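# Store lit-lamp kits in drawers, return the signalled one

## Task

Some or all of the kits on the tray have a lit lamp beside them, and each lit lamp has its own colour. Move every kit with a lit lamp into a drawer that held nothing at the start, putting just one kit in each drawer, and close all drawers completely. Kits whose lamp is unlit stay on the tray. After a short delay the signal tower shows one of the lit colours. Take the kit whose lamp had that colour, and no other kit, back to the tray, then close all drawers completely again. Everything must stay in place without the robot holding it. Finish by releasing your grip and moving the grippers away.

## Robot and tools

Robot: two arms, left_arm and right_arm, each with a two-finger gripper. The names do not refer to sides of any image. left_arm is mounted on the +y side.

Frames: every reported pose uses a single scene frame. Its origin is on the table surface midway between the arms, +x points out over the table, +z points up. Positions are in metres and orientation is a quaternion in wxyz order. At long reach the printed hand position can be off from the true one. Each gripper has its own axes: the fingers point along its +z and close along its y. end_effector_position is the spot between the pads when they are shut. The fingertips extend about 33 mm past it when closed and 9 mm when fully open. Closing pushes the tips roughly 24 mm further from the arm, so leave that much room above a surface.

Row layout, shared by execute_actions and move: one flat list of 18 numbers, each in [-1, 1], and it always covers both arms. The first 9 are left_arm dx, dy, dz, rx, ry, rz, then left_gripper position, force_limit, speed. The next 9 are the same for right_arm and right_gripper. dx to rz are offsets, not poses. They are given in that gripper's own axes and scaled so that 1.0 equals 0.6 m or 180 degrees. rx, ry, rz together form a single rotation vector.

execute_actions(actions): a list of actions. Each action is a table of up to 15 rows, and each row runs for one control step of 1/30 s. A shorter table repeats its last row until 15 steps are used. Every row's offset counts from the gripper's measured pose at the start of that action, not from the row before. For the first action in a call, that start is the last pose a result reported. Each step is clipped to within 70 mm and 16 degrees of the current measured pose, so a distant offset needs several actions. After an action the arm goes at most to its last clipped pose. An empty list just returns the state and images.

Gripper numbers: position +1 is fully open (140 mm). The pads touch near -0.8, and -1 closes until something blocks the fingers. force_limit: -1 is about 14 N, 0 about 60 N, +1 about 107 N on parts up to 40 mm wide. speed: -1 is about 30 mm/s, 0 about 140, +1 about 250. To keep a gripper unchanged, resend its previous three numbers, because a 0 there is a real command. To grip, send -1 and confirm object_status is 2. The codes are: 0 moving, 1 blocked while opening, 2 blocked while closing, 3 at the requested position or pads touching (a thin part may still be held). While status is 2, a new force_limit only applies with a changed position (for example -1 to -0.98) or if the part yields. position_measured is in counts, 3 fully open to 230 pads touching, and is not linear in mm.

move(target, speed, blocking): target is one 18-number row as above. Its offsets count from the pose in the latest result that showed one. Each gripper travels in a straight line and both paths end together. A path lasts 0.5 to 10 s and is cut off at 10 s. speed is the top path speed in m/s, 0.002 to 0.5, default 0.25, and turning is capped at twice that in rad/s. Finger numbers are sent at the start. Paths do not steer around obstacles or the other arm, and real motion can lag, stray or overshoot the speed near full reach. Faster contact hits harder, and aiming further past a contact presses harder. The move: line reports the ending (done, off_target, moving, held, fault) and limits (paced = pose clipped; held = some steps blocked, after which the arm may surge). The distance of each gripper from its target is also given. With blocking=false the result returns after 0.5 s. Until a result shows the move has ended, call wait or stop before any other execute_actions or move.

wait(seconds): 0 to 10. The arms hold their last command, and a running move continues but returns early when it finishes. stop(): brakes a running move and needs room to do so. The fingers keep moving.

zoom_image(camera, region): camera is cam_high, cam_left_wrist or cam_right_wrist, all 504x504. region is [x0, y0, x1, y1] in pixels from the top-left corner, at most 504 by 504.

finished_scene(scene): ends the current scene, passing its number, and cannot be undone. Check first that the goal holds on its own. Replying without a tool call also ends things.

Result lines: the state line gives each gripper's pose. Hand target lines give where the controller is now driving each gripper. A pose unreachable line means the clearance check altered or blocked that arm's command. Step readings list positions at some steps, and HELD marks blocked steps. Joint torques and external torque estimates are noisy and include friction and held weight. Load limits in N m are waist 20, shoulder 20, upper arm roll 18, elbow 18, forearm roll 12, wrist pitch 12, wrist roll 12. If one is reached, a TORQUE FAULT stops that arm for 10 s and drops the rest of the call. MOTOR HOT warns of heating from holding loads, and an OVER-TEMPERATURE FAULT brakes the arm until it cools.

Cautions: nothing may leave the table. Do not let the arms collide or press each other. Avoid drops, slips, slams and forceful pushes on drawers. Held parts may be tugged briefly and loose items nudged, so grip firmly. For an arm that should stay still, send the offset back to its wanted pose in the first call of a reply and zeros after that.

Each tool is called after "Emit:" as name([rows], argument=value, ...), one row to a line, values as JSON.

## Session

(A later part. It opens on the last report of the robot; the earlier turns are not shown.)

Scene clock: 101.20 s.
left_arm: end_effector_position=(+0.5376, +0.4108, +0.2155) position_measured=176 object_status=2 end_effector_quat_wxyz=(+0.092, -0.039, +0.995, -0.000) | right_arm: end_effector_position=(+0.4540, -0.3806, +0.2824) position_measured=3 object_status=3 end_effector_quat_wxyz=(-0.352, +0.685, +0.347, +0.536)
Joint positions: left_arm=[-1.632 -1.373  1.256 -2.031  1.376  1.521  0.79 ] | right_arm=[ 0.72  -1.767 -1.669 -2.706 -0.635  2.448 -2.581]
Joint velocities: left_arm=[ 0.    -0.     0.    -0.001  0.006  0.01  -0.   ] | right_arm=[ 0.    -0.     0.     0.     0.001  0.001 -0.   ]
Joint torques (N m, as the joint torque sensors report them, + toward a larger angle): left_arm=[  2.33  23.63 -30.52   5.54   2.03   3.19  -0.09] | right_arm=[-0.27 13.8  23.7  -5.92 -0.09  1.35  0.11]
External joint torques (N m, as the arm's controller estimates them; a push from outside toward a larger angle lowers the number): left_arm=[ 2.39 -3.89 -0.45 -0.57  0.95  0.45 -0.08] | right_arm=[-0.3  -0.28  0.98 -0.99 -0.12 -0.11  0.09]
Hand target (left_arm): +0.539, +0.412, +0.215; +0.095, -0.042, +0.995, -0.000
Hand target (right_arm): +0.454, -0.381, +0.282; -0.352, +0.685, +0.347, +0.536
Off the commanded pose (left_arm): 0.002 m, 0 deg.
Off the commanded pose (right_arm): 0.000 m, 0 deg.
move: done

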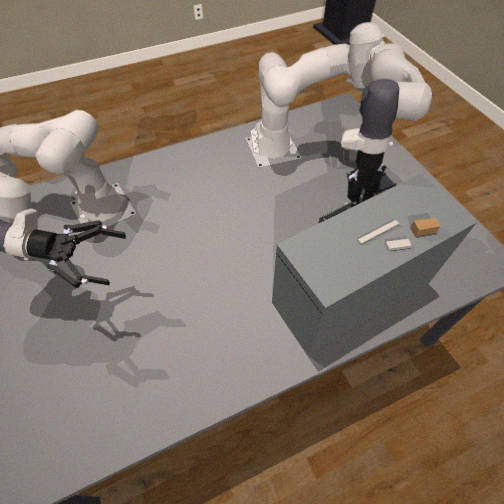

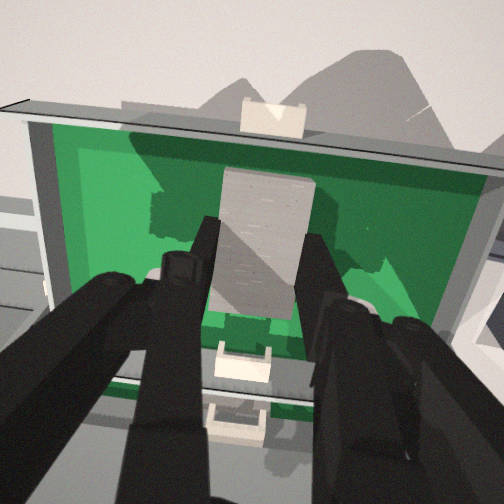

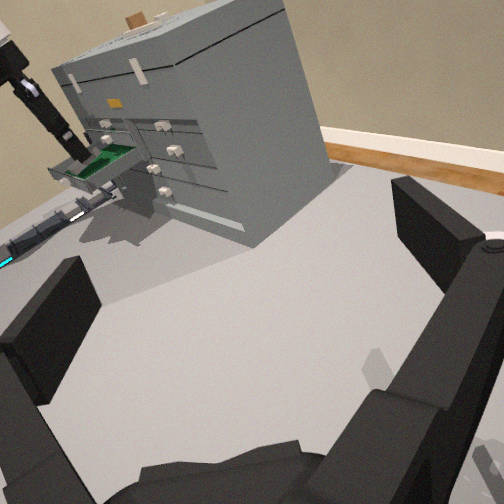

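Emit:
move(target=[-0.008,0,0.018,0,0,0,-1,0,0,0,0,0,0,0,0,1,0,0], speed=0.03)

Emit:
move(target=[0,0,0,0,0,0,-0.2,0,-0.5,0,0,0,0,0,0,1,0,0])

Emit:
move(target=[0.04,0,-0.09,0,0,0,-0.2,0,0,0,0,0,0,0,0,1,0,0])

Emit:
move(target=[0.14,0,-0.025,0,-0.19,0,-1,0,0,0,0,0,0,0,0,1,0,0], speed=0.35)

Emit:
move(target=[0.066,0,0.06,0,0,0,-1,0,0,0,0,0,0,0,0,1,0,0])

Scene clock: 104.73 s.
left_arm: end_effector_position=(+0.5416, +0.4114, +0.2054) position_measured=176 object_status=2 end_effector_quat_wxyz=(+0.090, -0.041, +0.995, +0.001) | right_arm: end_effector_position=(+0.4540, -0.3806, +0.2824) position_measured=3 object_status=3 end_effector_quat_wxyz=(-0.352, +0.685, +0.347, +0.536)
Joint positions: left_arm=[-1.64  -1.375  1.278 -2.024  1.386  1.532  0.789] | right_arm=[ 0.72  -1.767 -1.669 -2.706 -0.635  2.448 -2.581]
Joint velocities: left_arm=[ 0.    -0.002  0.001  0.002  0.003  0.008  0.001] | right_arm=[ 0.     0.001 -0.     0.     0.     0.     0.   ]
Joint torques (N m, as the joint torque sensors report them, + toward a larger angle): left_arm=[ -1.36  25.11 -31.2    7.47   2.05   3.25   0.21] | right_arm=[-0.4  13.78 23.47 -5.79 -0.08  1.31  0.11]
External joint torques (N m, as the arm's controller estimates them; a push from outside toward a larger angle lowers the number): left_arm=[-1.48 -2.69 -0.87  1.44  0.97  0.53  0.22] | right_arm=[-0.46 -0.35  0.75 -0.79 -0.11 -0.13  0.09]
Hand target (left_arm): +0.544, +0.411, +0.206; +0.092, -0.039, +0.995, -0.000
Hand target (right_arm): +0.454, -0.381, +0.282; -0.352, +0.685, +0.347, +0.536
Off the commanded pose (left_arm): 0.003 m, 0 deg.
Off the commanded pose (right_arm): 0.000 m, 0 deg.
move: done

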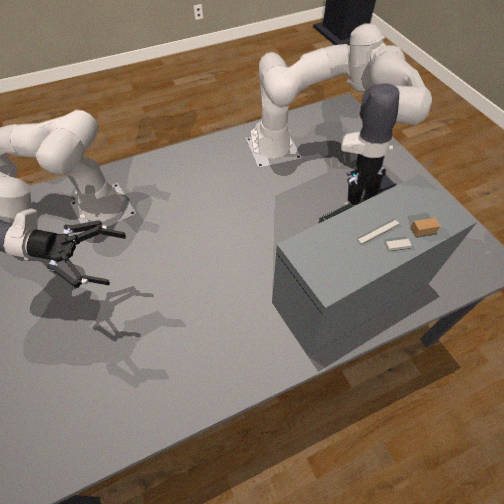

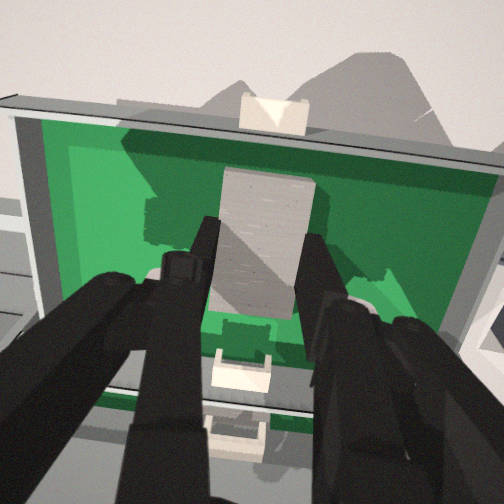

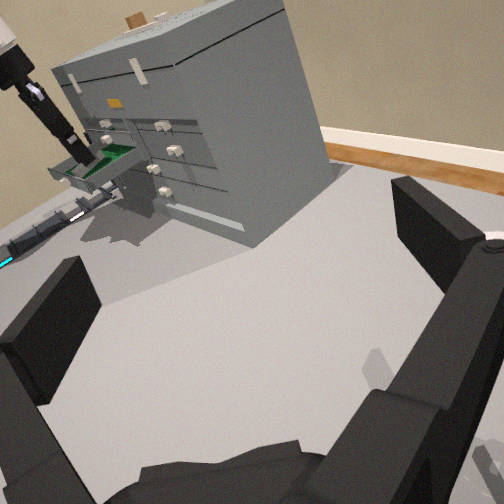

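Scene clock: 105.23 s.
left_arm: end_effector_position=(+0.5416, +0.4114, +0.2054) position_measured=154 object_status=3 end_effector_quat_wxyz=(+0.090, -0.041, +0.995, +0.001) | right_arm: end_effector_position=(+0.4540, -0.3806, +0.2824) position_measured=3 object_status=3 end_effector_quat_wxyz=(-0.352, +0.685, +0.347, +0.536)
Joint positions: left_arm=[-1.64  -1.375  1.278 -2.024  1.386  1.532  0.789] | right_arm=[ 0.72  -1.767 -1.669 -2.706 -0.635  2.448 -2.581]
Joint velocities: left_arm=[-0.001 -0.001 -0.     0.     0.001  0.     0.001] | right_arm=[ 0.002 -0.    -0.001 -0.001 -0.001  0.001 -0.001]
Joint torques (N m, as the joint torque sensors report them, + toward a larger angle): left_arm=[  0.51  25.77 -31.96   5.93   0.87   2.75   0.12] | right_arm=[-0.28 13.67 23.7  -6.05 -0.08  1.35  0.11]
External joint torques (N m, as the arm's controller estimates them; a push from outside toward a larger angle lowers the number): left_arm=[ 0.51 -2.13 -1.55 -0.03 -0.21  0.01  0.12] | right_arm=[-0.39 -0.41  1.07 -1.05 -0.11 -0.09  0.08]
Hand target (left_arm): +0.542, +0.411, +0.205; +0.090, -0.041, +0.995, +0.001
Hand target (right_arm): +0.454, -0.381, +0.282; -0.352, +0.685, +0.347, +0.536
Off the commanded pose (left_arm): 0.000 m, 0 deg.
Off the commanded pose (right_arm): 0.000 m, 0 deg.
move: done

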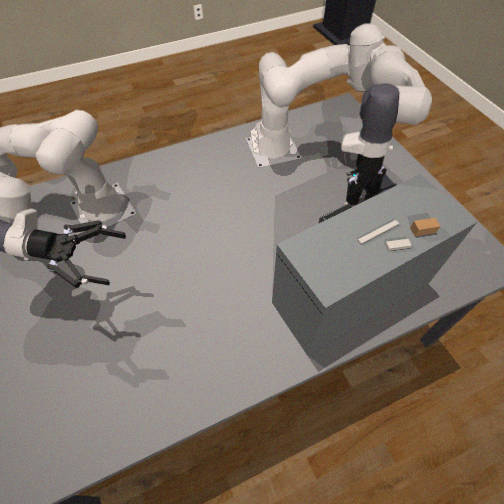

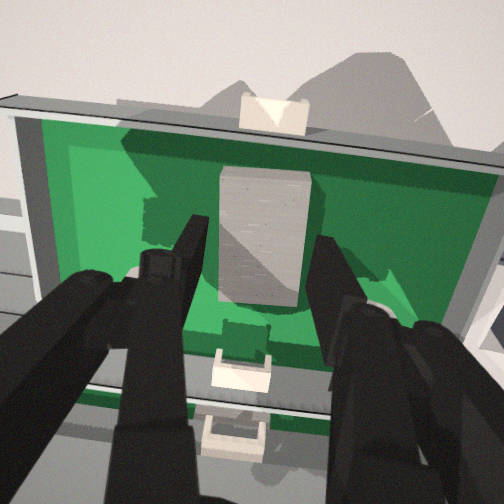

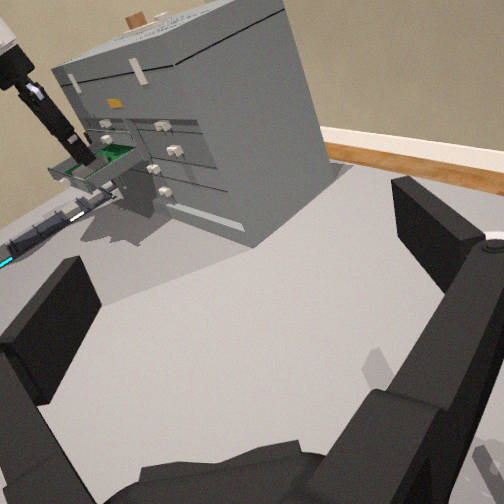

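Scene clock: 106.17 s.
left_arm: end_effector_position=(+0.5112, +0.4097, +0.2548) position_measured=154 object_status=3 end_effector_quat_wxyz=(+0.092, -0.039, +0.995, -0.001) | right_arm: end_effector_position=(+0.4540, -0.3806, +0.2824) position_measured=3 object_status=3 end_effector_quat_wxyz=(-0.352, +0.685, +0.347, +0.536)
Joint positions: left_arm=[-1.586 -1.345  1.166 -2.061  1.3    1.47   0.781] | right_arm=[ 0.72  -1.767 -1.669 -2.706 -0.635  2.448 -2.581]
Joint velocities: left_arm=[-0.    -0.     0.001 -0.    -0.004 -0.009 -0.004] | right_arm=[-0.002 -0.001 -0.001  0.002 -0.    -0.001  0.001]
Joint torques (N m, as the joint torque sensors report them, + toward a larger angle): left_arm=[  2.48  24.84 -31.52   5.74  -0.17   2.24  -0.09] | right_arm=[-0.44 13.7  23.81 -5.95 -0.11  1.35  0.1 ]
External joint torques (N m, as the arm's controller estimates them; a push from outside toward a larger angle lowers the number): left_arm=[ 2.52 -0.96 -2.67 -1.67 -1.25 -0.49 -0.09] | right_arm=[-0.29 -0.38  1.09 -1.17 -0.14 -0.13  0.08]
Hand target (left_arm): +0.509, +0.410, +0.255; +0.090, -0.041, +0.995, +0.000
Hand target (right_arm): +0.454, -0.381, +0.282; -0.352, +0.685, +0.347, +0.536
Off the commanded pose (left_arm): 0.003 m, 0 deg.
Off the commanded pose (right_arm): 0.000 m, 0 deg.
move: done

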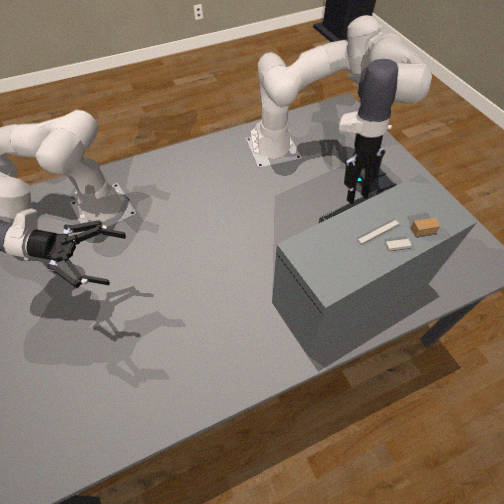

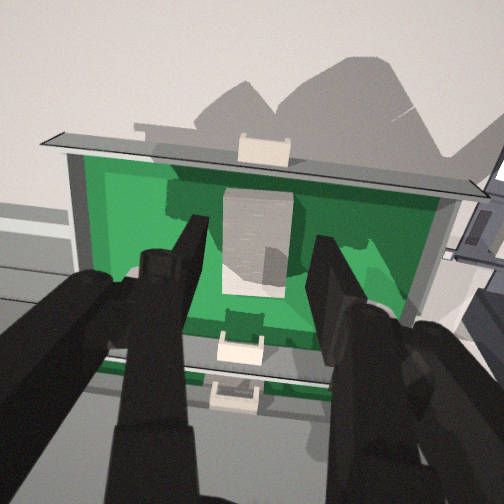

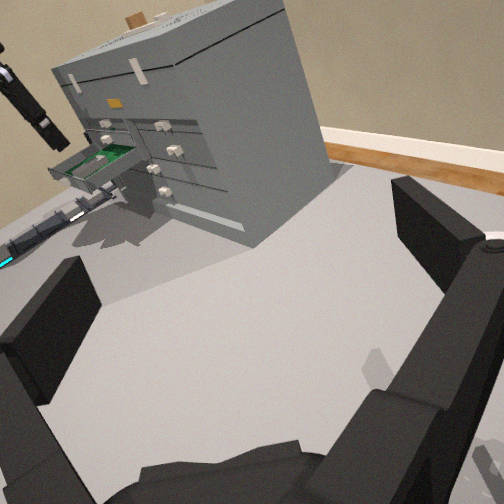

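Scene clock: 107.70 s.
left_arm: end_effector_position=(+0.4252, +0.4104, +0.2512) position_measured=233 object_status=3 end_effector_quat_wxyz=(+0.375, -0.039, +0.926, +0.013) | right_arm: end_effector_position=(+0.4540, -0.3806, +0.2824) position_measured=3 object_status=3 end_effector_quat_wxyz=(-0.352, +0.685, +0.347, +0.536)
Joint positions: left_arm=[-0.97  -1.771  1.151 -2.895  1.819  1.753  0.654] | right_arm=[ 0.72  -1.767 -1.669 -2.706 -0.635  2.448 -2.581]
Joint velocities: left_arm=[-0.001  0.001  0.003 -0.001  0.009  0.006 -0.007] | right_arm=[ 0.001 -0.001 -0.001  0.001 -0.001  0.     0.   ]
Joint torques (N m, as the joint torque sensors report them, + toward a larger angle): left_arm=[  1.44  10.67 -18.66   4.79   2.66   3.23  -0.14] | right_arm=[-0.43 13.84 23.62 -5.86 -0.11  1.36  0.14]
External joint torques (N m, as the arm's controller estimates them; a push from outside toward a larger angle lowers the number): left_arm=[ 1.56 -3.41  0.29 -1.16  1.01  0.41 -0.12] | right_arm=[-0.46 -0.24  0.93 -0.95 -0.14 -0.1   0.12]
Hand target (left_arm): +0.426, +0.410, +0.252; +0.378, -0.042, +0.925, +0.011
Hand target (right_arm): +0.454, -0.381, +0.282; -0.352, +0.685, +0.347, +0.536
Off the commanded pose (left_arm): 0.008 m, 1 deg.
Off the commanded pose (right_arm): 0.000 m, 0 deg.
joint sent to its limit (left arm) — the command would take joint 2 (shoulder) past its lower limit, so that joint was sent only as far as its limit.
move: off_target (left_arm)

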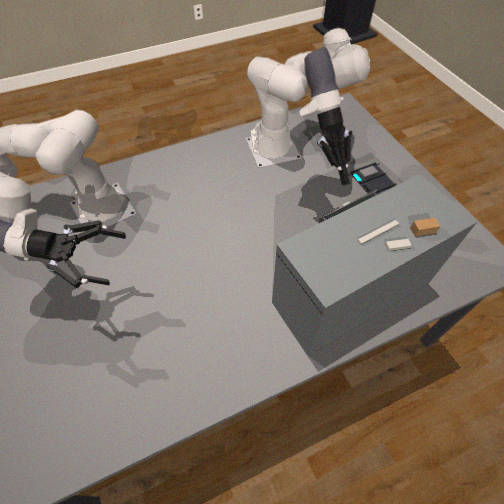

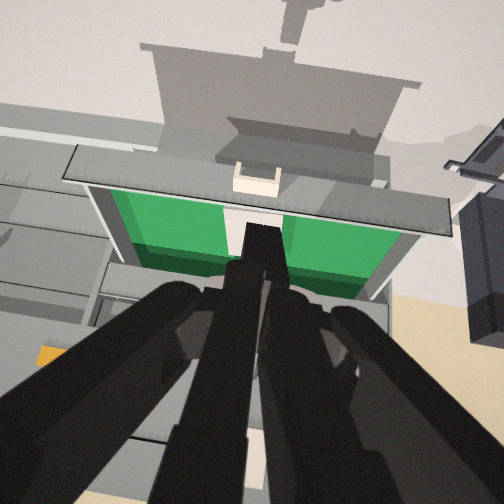

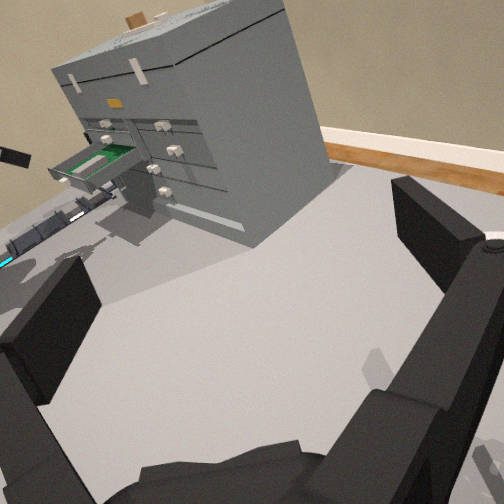

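Scene clock: 108.63 s.
left_arm: end_effector_position=(+0.4207, +0.4112, +0.1944) position_measured=233 object_status=3 end_effector_quat_wxyz=(+0.370, -0.041, +0.928, +0.014) | right_arm: end_effector_position=(+0.4540, -0.3806, +0.2824) position_measured=3 object_status=3 end_effector_quat_wxyz=(-0.352, +0.685, +0.347, +0.536)
Joint positions: left_arm=[-0.873 -1.772  1.369 -2.959  2.001  1.819  0.655] | right_arm=[ 0.72  -1.767 -1.669 -2.706 -0.635  2.448 -2.581]
Joint velocities: left_arm=[0.001 0.001 0.003 0.001 0.011 0.013 0.001] | right_arm=[-0.001  0.    -0.002 -0.001  0.001  0.    -0.002]
Joint torques (N m, as the joint torque sensors report them, + toward a larger angle): left_arm=[  2.03   9.38 -18.62   0.84   2.65   3.26   0.3 ] | right_arm=[-0.51 13.83 23.68 -5.91 -0.07  1.35  0.14]
External joint torques (N m, as the arm's controller estimates them; a push from outside toward a larger angle lowers the number): left_arm=[ 2.09 -2.98  0.08 -1.28  1.08  0.45  0.32] | right_arm=[-0.51 -0.28  0.98 -0.98 -0.1  -0.1   0.11]
Hand target (left_arm): +0.421, +0.411, +0.196; +0.373, -0.039, +0.927, +0.014
Hand target (right_arm): +0.454, -0.381, +0.282; -0.352, +0.685, +0.347, +0.536
Off the commanded pose (left_arm): 0.004 m, 1 deg.
Off the commanded pose (right_arm): 0.000 m, 0 deg.
move: off_target (left_arm)

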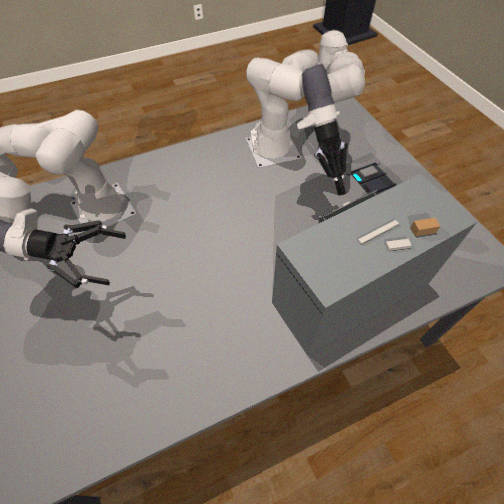

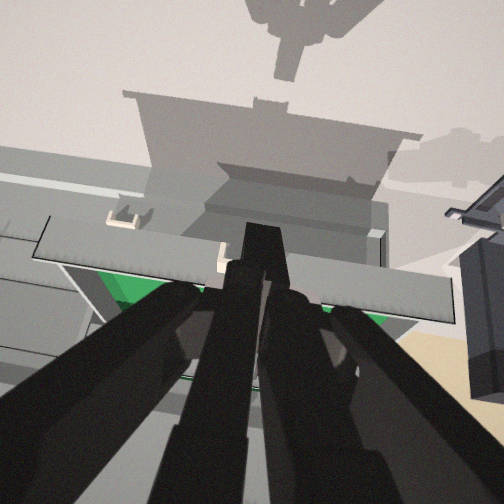

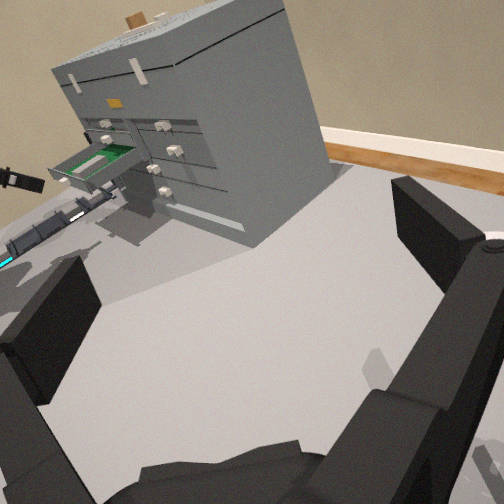

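Emit:
move(target=[-0.213,-0.013,0.197,0,0,0,-1,0,0,0,0,0,0,0,0,1,0,0], speed=0.06)

Emit:
zoom_image(camera="cam_right_wrist", region=[40,100,160,190])

Scene clock: 114.97 s.
left_arm: end_effector_position=(+0.5882, +0.4146, +0.2003) position_measured=233 object_status=3 end_effector_quat_wxyz=(+0.370, -0.045, +0.928, +0.016) | right_arm: end_effector_position=(+0.4540, -0.3806, +0.2824) position_measured=3 object_status=3 end_effector_quat_wxyz=(-0.352, +0.685, +0.347, +0.536)
Joint positions: left_arm=[-1.406 -1.707  1.382 -2.45   2.118  1.809  0.629] | right_arm=[ 0.72  -1.767 -1.669 -2.706 -0.635  2.448 -2.581]
Joint velocities: left_arm=[-0.011 -0.001 -0.008  0.002  0.    -0.022  0.016] | right_arm=[ 0.001  0.001  0.001 -0.001 -0.    -0.     0.001]
Joint torques (N m, as the joint torque sensors report them, + toward a larger angle): left_arm=[ -8.05  16.21 -25.57   9.11   4.22   5.59   0.16] | right_arm=[-0.25 13.71 23.79 -5.71 -0.11  1.35  0.1 ]
External joint torques (N m, as the arm's controller estimates them; a push from outside toward a larger angle lowers the number): left_arm=[-8.21 -4.79  2.72  9.45  2.6   2.81  0.17] | right_arm=[-0.23 -0.46  1.05 -0.77 -0.14 -0.1   0.08]
Hand target (left_arm): +0.596, +0.412, +0.200; +0.373, -0.041, +0.927, +0.013
Hand target (right_arm): +0.454, -0.381, +0.282; -0.352, +0.685, +0.347, +0.536
Off the commanded pose (left_arm): 0.008 m, 0 deg.
Off the commanded pose (right_arm): 0.000 m, 0 deg.
move: off_target (left_arm)

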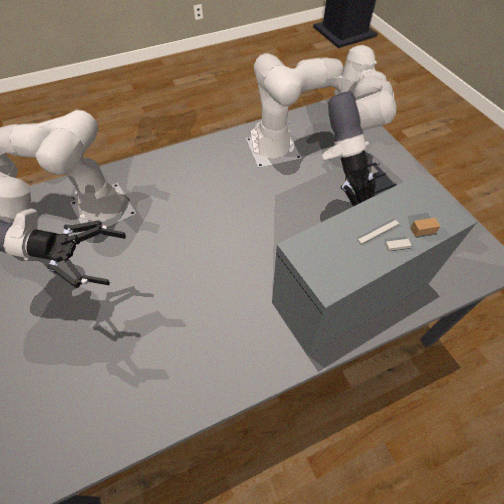

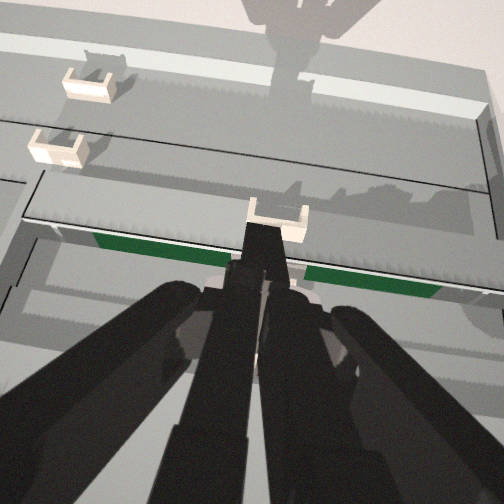

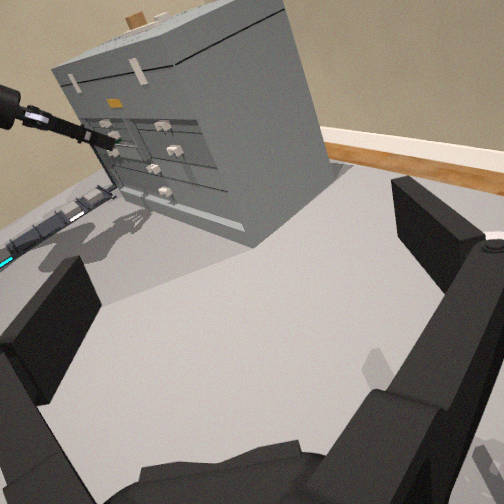

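Region (40, 100, 160, 190) of cam_right_wrist's 504x504 image, scaled by 4.200, with more detail than that image has; it fills the top 378 rows of this view, and the rest is white.

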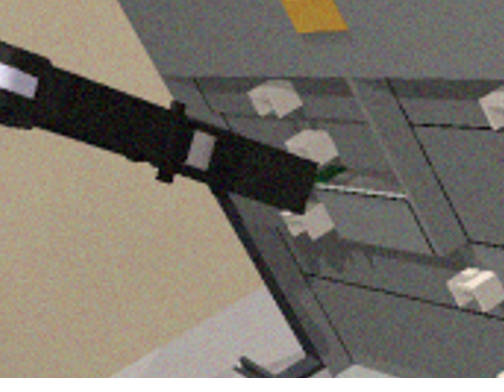

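Emit:
move(target=[0.05,0,0.003,0,0,0,-1,0,0,0,0,0,0,0,0,1,0,0], speed=0.08)

Emit:
move(target=[-0.026,0,0.025,0,0,0,-1,0,0,0,0,0,0,0,0,1,0,0], speed=0.04)

Emit:
zoom_image(camera="cam_right_wrist", region=[40,100,160,190])

Scene clock: 118.53 s.
left_arm: end_effector_position=(+0.5678, +0.4130, +0.1779) position_measured=233 object_status=3 end_effector_quat_wxyz=(+0.368, -0.041, +0.929, +0.018) | right_arm: end_effector_position=(+0.4540, -0.3806, +0.2824) position_measured=3 object_status=3 end_effector_quat_wxyz=(-0.352, +0.685, +0.347, +0.536)
Joint positions: left_arm=[-1.342 -1.725  1.434 -2.521  2.158  1.821  0.62 ] | right_arm=[ 0.72  -1.767 -1.669 -2.706 -0.635  2.448 -2.581]
Joint velocities: left_arm=[ 0.001  0.     0.003  0.     0.004 -0.001 -0.007] | right_arm=[-0.001  0.001  0.    -0.001  0.     0.001  0.   ]
Joint torques (N m, as the joint torque sensors report them, + toward a larger angle): left_arm=[  1.1   16.05 -26.86  -2.55   2.51   2.9   -0.11] | right_arm=[-0.33 13.83 23.83 -5.83 -0.09  1.35  0.14]
External joint torques (N m, as the arm's controller estimates them; a push from outside toward a larger angle lowers the number): left_arm=[ 1.06 -3.3   0.49 -1.59  0.9   0.14 -0.09] | right_arm=[-0.33 -0.29  1.12 -0.82 -0.12 -0.09  0.11]
Hand target (left_arm): +0.568, +0.413, +0.178; +0.369, -0.044, +0.928, +0.017
Hand target (right_arm): +0.454, -0.381, +0.282; -0.352, +0.685, +0.347, +0.536
Off the commanded pose (left_arm): 0.001 m, 0 deg.
Off the commanded pose (right_arm): 0.000 m, 0 deg.
move: done

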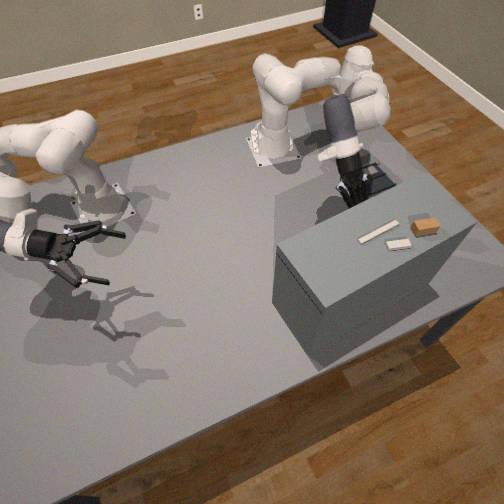

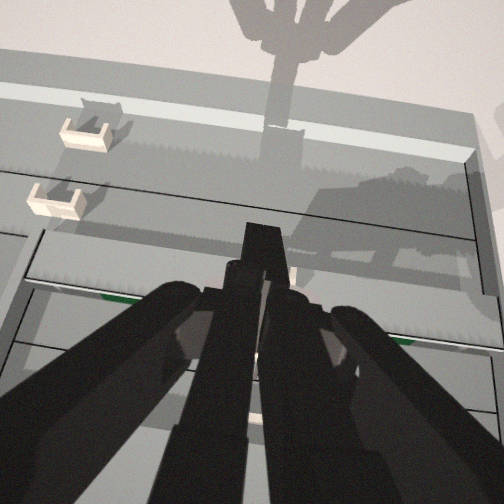

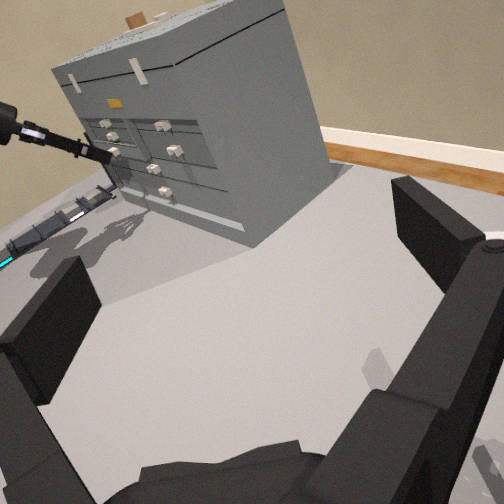

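Scene clock: 119.30 s.
left_arm: end_effector_position=(+0.5851, +0.4138, +0.1759) position_measured=233 object_status=3 end_effector_quat_wxyz=(+0.364, -0.044, +0.930, +0.017) | right_arm: end_effector_position=(+0.4540, -0.3806, +0.2824) position_measured=3 object_status=3 end_effector_quat_wxyz=(-0.352, +0.685, +0.347, +0.536)
Joint positions: left_arm=[-1.392 -1.725  1.434 -2.462  2.159  1.822  0.625] | right_arm=[ 0.72  -1.767 -1.669 -2.706 -0.635  2.448 -2.581]
Joint velocities: left_arm=[-0.004  0.001 -0.001 -0.001 -0.    -0.005  0.008] | right_arm=[-0.    -0.001  0.    -0.     0.     0.    -0.001]
Joint torques (N m, as the joint torque sensors report them, + toward a larger angle): left_arm=[ -3.91  18.62 -29.41   3.38   3.15   3.96   0.31] | right_arm=[-0.42 13.76 23.68 -6.05 -0.1   1.37  0.11]
External joint torques (N m, as the arm's controller estimates them; a push from outside toward a larger angle lowers the number): left_arm=[-3.91 -2.02 -1.13  4.77  1.55  1.17  0.33] | right_arm=[-0.4  -0.32  0.95 -1.1  -0.13 -0.09  0.09]
Hand target (left_arm): +0.589, +0.414, +0.178; +0.368, -0.042, +0.929, +0.018
Hand target (right_arm): +0.454, -0.381, +0.282; -0.352, +0.685, +0.347, +0.536
Off the commanded pose (left_arm): 0.005 m, 1 deg.
Off the commanded pose (right_arm): 0.000 m, 0 deg.
move: off_target (left_arm)

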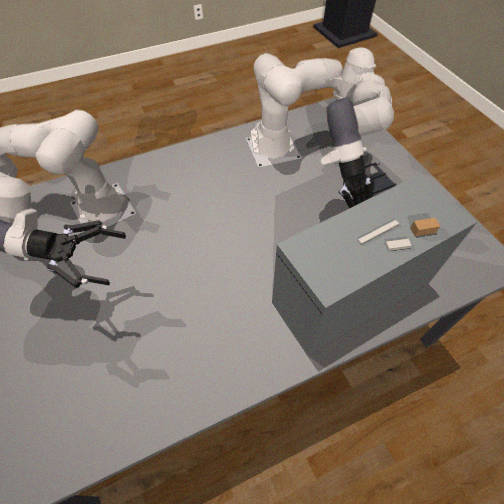

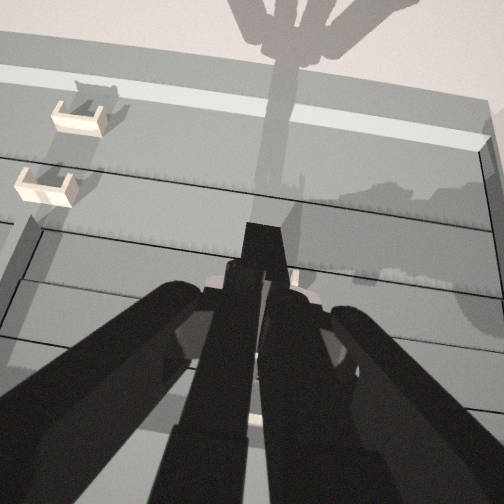

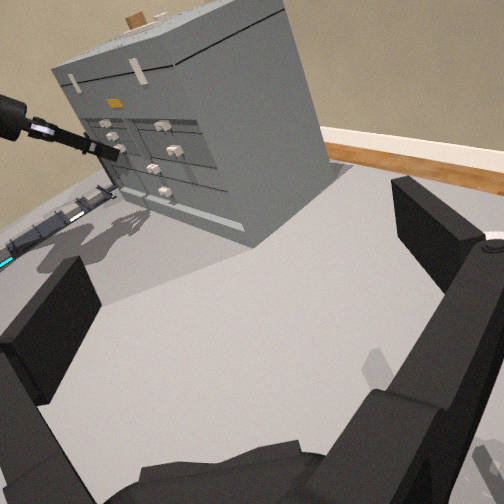

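Region (40, 100, 160, 190) of cam_right_wrist's 504x504 image, scaled by 4.200, with more detail than that image has; it fills the top 378 rows of this view, and the rest is white.

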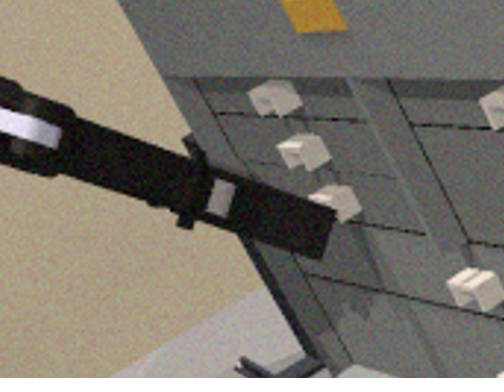

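Emit:
move(target=[0.06,0,-0.1,0,0,0,-1,0,0,0,0,0,0,0,0,1,0,0])

Emit:
move(target=[-0.072,-0.41,-0.015,0,-0.012,0,-0.2,0,0,0,0,0,0,0,0,1,0,0])

Scene clock: 124.30 s.
left_arm: end_effector_position=(+0.5199, +0.4095, +0.1959) position_measured=233 object_status=3 end_effector_quat_wxyz=(+0.366, -0.041, +0.930, +0.018) | right_arm: end_effector_position=(+0.4540, -0.3806, +0.2824) position_measured=3 object_status=3 end_effector_quat_wxyz=(-0.352, +0.685, +0.347, +0.536)
Joint positions: left_arm=[-1.232 -1.726  1.376 -2.659  2.084  1.781  0.61 ] | right_arm=[ 0.72  -1.767 -1.669 -2.706 -0.635  2.448 -2.581]
Joint velocities: left_arm=[ 0.002  0.001 -0.001 -0.002 -0.005 -0.005 -0.006] | right_arm=[-0.    -0.001  0.    -0.     0.     0.    -0.001]
Joint torques (N m, as the joint torque sensors report them, + toward a larger angle): left_arm=[  1.49  13.8  -27.15  -1.28   0.35   2.32  -0.09] | right_arm=[-0.64 13.9  23.87 -5.97 -0.08  1.37  0.11]
External joint torques (N m, as the arm's controller estimates them; a push from outside toward a larger angle lowers the number): left_arm=[ 1.49 -3.21 -2.2  -1.96 -1.32 -0.43 -0.07] | right_arm=[-0.62 -0.18  1.13 -1.04 -0.11 -0.09  0.09]
Hand target (left_arm): +0.518, +0.410, +0.195; +0.364, -0.044, +0.930, +0.017
Hand target (right_arm): +0.454, -0.381, +0.282; -0.352, +0.685, +0.347, +0.536
Off the commanded pose (left_arm): 0.003 m, 0 deg.
Off the commanded pose (right_arm): 0.000 m, 0 deg.
move: done

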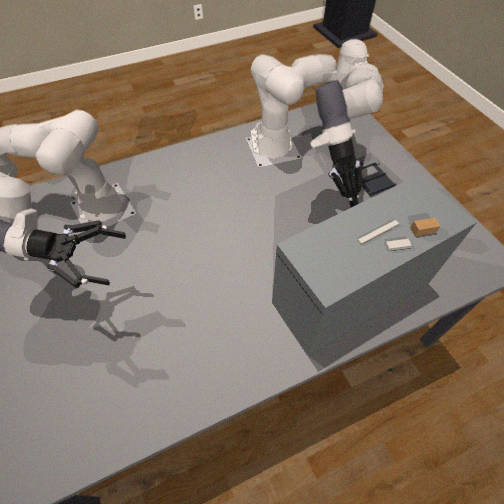

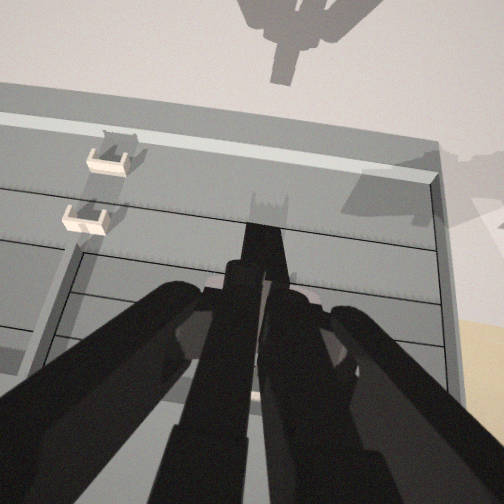

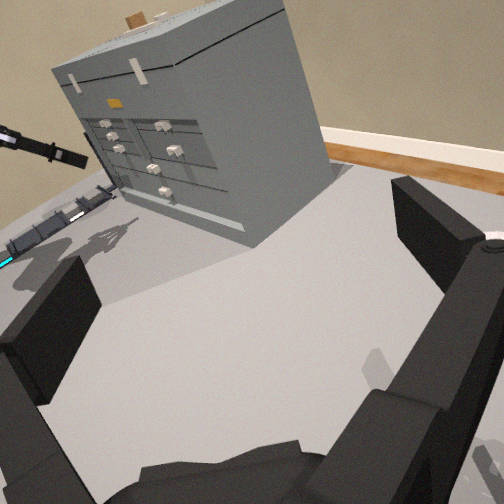

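Scene clock: 126.13 s.
left_arm: end_effector_position=(+0.5622, +0.1586, +0.2393) position_measured=154 object_status=3 end_effector_quat_wxyz=(+0.388, -0.036, +0.921, +0.011) | right_arm: end_effector_position=(+0.4540, -0.3806, +0.2824) position_measured=3 object_status=3 end_effector_quat_wxyz=(-0.352, +0.685, +0.347, +0.536)
Joint positions: left_arm=[-2.017 -1.541  1.282 -2.389  2.132  1.506  0.17 ] | right_arm=[ 0.72  -1.767 -1.669 -2.706 -0.635  2.448 -2.581]
Joint velocities: left_arm=[ 0.     0.     0.     0.001  0.    -0.002 -0.027] | right_arm=[ 0.    -0.    -0.    -0.    -0.     0.    -0.002]
Joint torques (N m, as the joint torque sensors report them, + toward a larger angle): left_arm=[ -0.8   20.06 -31.49   4.85   3.2    1.59  -0.05] | right_arm=[-0.62 13.48 23.78 -6.11 -0.1   1.35  0.12]
External joint torques (N m, as the arm's controller estimates them; a push from outside toward a larger angle lowers the number): left_arm=[-0.84 -2.47 -2.69  0.82  0.85 -0.46 -0.03] | right_arm=[-0.66 -0.62  1.06 -1.14 -0.13 -0.11  0.1 ]
Hand target (left_arm): +0.564, +0.159, +0.241; +0.390, -0.043, +0.920, +0.010
Hand target (right_arm): +0.454, -0.381, +0.282; -0.352, +0.685, +0.347, +0.536
Off the commanded pose (left_arm): 0.013 m, 1 deg.
Off the commanded pose (right_arm): 0.000 m, 0 deg.
move: off_target (left_arm)

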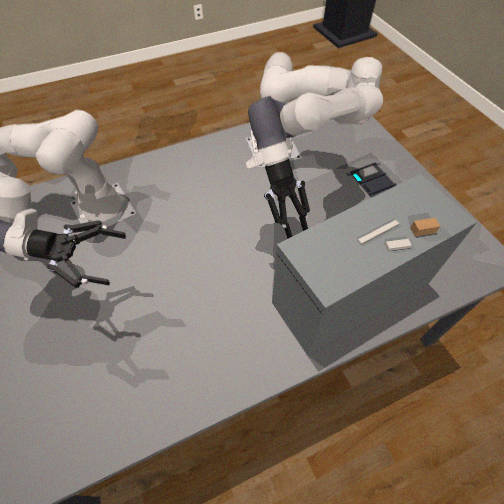

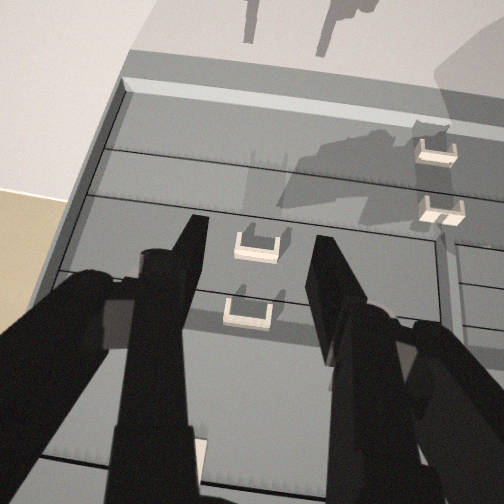

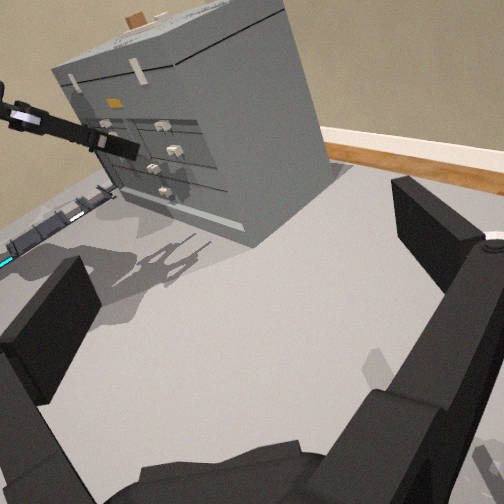

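Emit:
move(target=[-0.016,-0.002,0.097,0,0,0,-0.2,0,0,0,0,0,0,0,0,1,0,0], speed=0.08)

Emit:
zoom_image(camera="cam_right_wrist", region=[90,100,230,205])

Scene clock: 129.20 s.
left_arm: end_effector_position=(+0.6085, +0.1617, +0.2039) position_measured=154 object_status=3 end_effector_quat_wxyz=(+0.386, -0.040, +0.922, +0.012) | right_arm: end_effector_position=(+0.4540, -0.3806, +0.2824) position_measured=3 object_status=3 end_effector_quat_wxyz=(-0.352, +0.685, +0.347, +0.536)
Joint positions: left_arm=[-2.051 -1.552  1.385 -2.275  2.214  1.598  0.198] | right_arm=[ 0.72  -1.767 -1.669 -2.706 -0.635  2.448 -2.581]
Joint velocities: left_arm=[ 0.     0.001  0.003  0.001 -0.     0.012  0.01 ] | right_arm=[ 0.    -0.     0.     0.001 -0.001  0.002 -0.001]
Joint torques (N m, as the joint torque sensors report them, + toward a larger angle): left_arm=[ -0.68  23.92 -30.46   3.66   3.17   2.65   0.32] | right_arm=[-0.32 13.74 23.71 -5.81 -0.08  1.32  0.12]
External joint torques (N m, as the arm's controller estimates them; a push from outside toward a larger angle lowers the number): left_arm=[-0.63 -1.15  0.07  1.57  1.    0.54  0.34] | right_arm=[-0.21 -0.39  0.96 -0.98 -0.11 -0.15  0.1 ]
Hand target (left_arm): +0.610, +0.160, +0.204; +0.388, -0.035, +0.921, +0.012
Hand target (right_arm): +0.454, -0.381, +0.282; -0.352, +0.685, +0.347, +0.536
Off the commanded pose (left_arm): 0.003 m, 0 deg.
Off the commanded pose (right_arm): 0.000 m, 0 deg.
move: done

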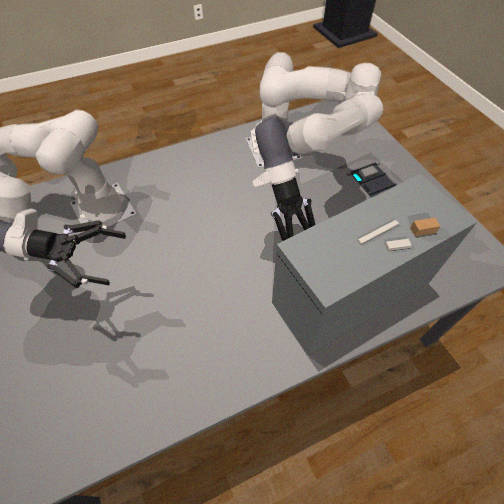

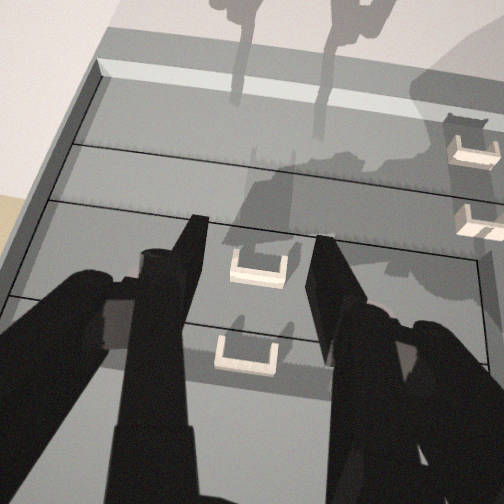

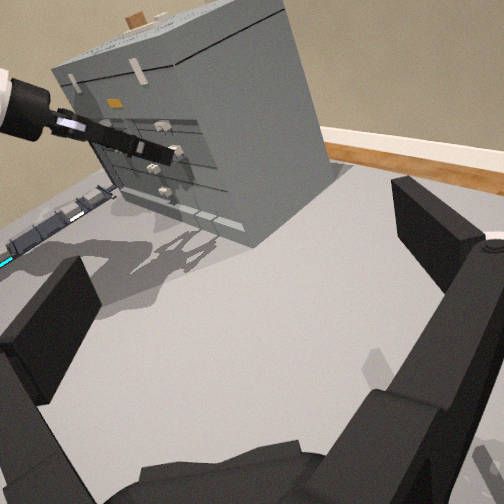

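Region (90, 100, 230, 205) of cam_right_wrist's 504x504 image, scaled by 3.600, with more detail than that image has; it fills the top 378 rows of this view, and the rest is white.

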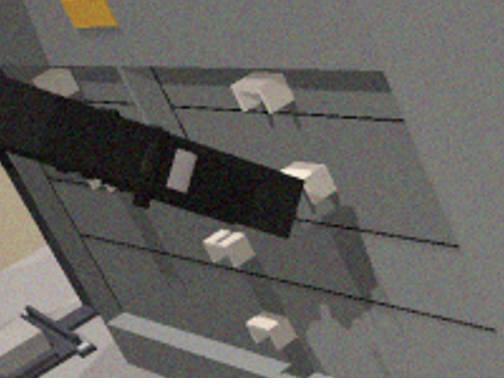

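Emit:
move(target=[-0.02,-0.001,0.012,0,0,0,-0.35,0,0,0,0,0,0,0,0,1,0,0], speed=0.04)

Emit:
move(target=[0,0,0,0,0,0,-0.98,0.4,0,0,0,0,0,0,0,1,0,0])

Scene clock: 132.37 s.
left_arm: end_effector_position=(+0.6212, +0.1640, +0.2059) position_measured=173 object_status=3 end_effector_quat_wxyz=(+0.384, -0.044, +0.922, +0.012) | right_arm: end_effector_position=(+0.4540, -0.3806, +0.2824) position_measured=3 object_status=3 end_effector_quat_wxyz=(-0.352, +0.685, +0.347, +0.536)
Joint positions: left_arm=[-2.067 -1.552  1.385 -2.234  2.214  1.607  0.211] | right_arm=[ 0.72  -1.767 -1.669 -2.706 -0.635  2.448 -2.581]
Joint velocities: left_arm=[-0.003 -0.     0.001  0.003  0.001  0.005  0.011] | right_arm=[ 0.    -0.    -0.002 -0.     0.     0.    -0.   ]
Joint torques (N m, as the joint torque sensors report them, + toward a larger angle): left_arm=[ -1.51  24.46 -32.72   3.18   2.12   2.61   0.28] | right_arm=[-0.68 13.97 23.58 -6.05 -0.14  1.38  0.11]
External joint torques (N m, as the arm's controller estimates them; a push from outside toward a larger angle lowers the number): left_arm=[-1.51 -1.49 -1.79  1.19 -0.05  0.48  0.3 ] | right_arm=[-0.74 -0.13  0.91 -1.09 -0.17 -0.07  0.08]
Hand target (left_arm): +0.622, +0.162, +0.207; +0.385, -0.040, +0.922, +0.012
Hand target (right_arm): +0.454, -0.381, +0.282; -0.352, +0.685, +0.347, +0.536
Off the commanded pose (left_arm): 0.002 m, 0 deg.
Off the commanded pose (right_arm): 0.000 m, 0 deg.
move: done

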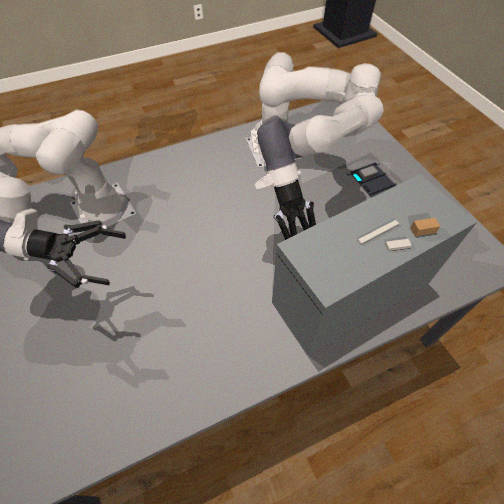

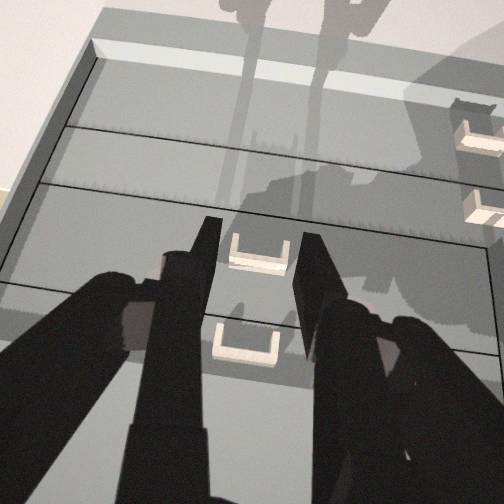

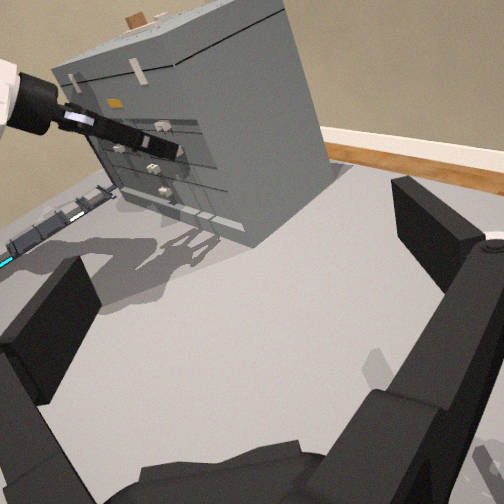

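Scene clock: 132.87 s.
left_arm: end_effector_position=(+0.6221, +0.1681, +0.2084) position_measured=234 object_status=3 end_effector_quat_wxyz=(+0.385, -0.047, +0.921, +0.015) | right_arm: end_effector_position=(+0.4540, -0.3806, +0.2824) position_measured=3 object_status=3 end_effector_quat_wxyz=(-0.352, +0.685, +0.347, +0.536)
Joint positions: left_arm=[-2.064 -1.553  1.38  -2.235  2.214  1.599  0.211] | right_arm=[ 0.72  -1.767 -1.669 -2.706 -0.635  2.448 -2.581]
Joint velocities: left_arm=[-0.003 -0.001  0.001 -0.001 -0.     0.006  0.   ] | right_arm=[ 0.001  0.     0.    -0.    -0.    -0.001 -0.003]
Joint torques (N m, as the joint torque sensors report them, + toward a larger angle): left_arm=[ -2.87  22.1  -30.09   1.49   2.54   2.73   0.35] | right_arm=[-0.37 13.93 23.76 -6.06 -0.08  1.38  0.09]
External joint torques (N m, as the arm's controller estimates them; a push from outside toward a larger angle lowers the number): left_arm=[-2.8  -3.92  0.8  -0.48  0.36  0.6   0.37] | right_arm=[-0.43 -0.16  1.05 -1.12 -0.11 -0.08  0.07]
Hand target (left_arm): +0.621, +0.164, +0.206; +0.384, -0.044, +0.922, +0.012
Hand target (right_arm): +0.454, -0.381, +0.282; -0.352, +0.685, +0.347, +0.536
Off the commanded pose (left_arm): 0.005 m, 1 deg.
Off the commanded pose (right_arm): 0.000 m, 0 deg.
move: off_target (left_arm)

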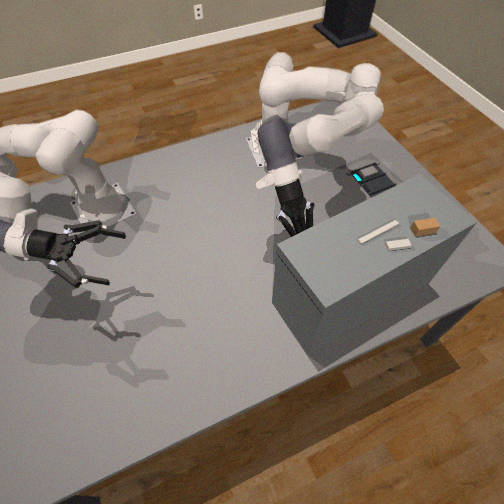

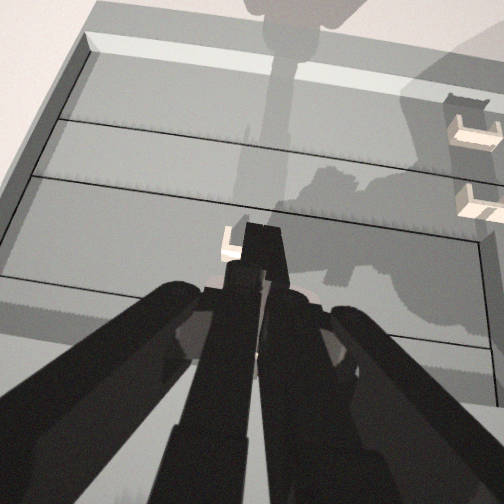

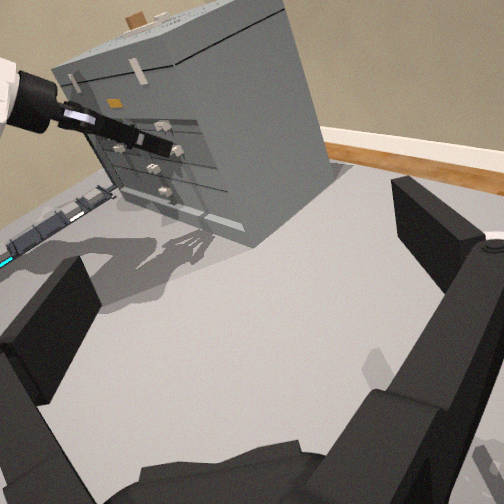

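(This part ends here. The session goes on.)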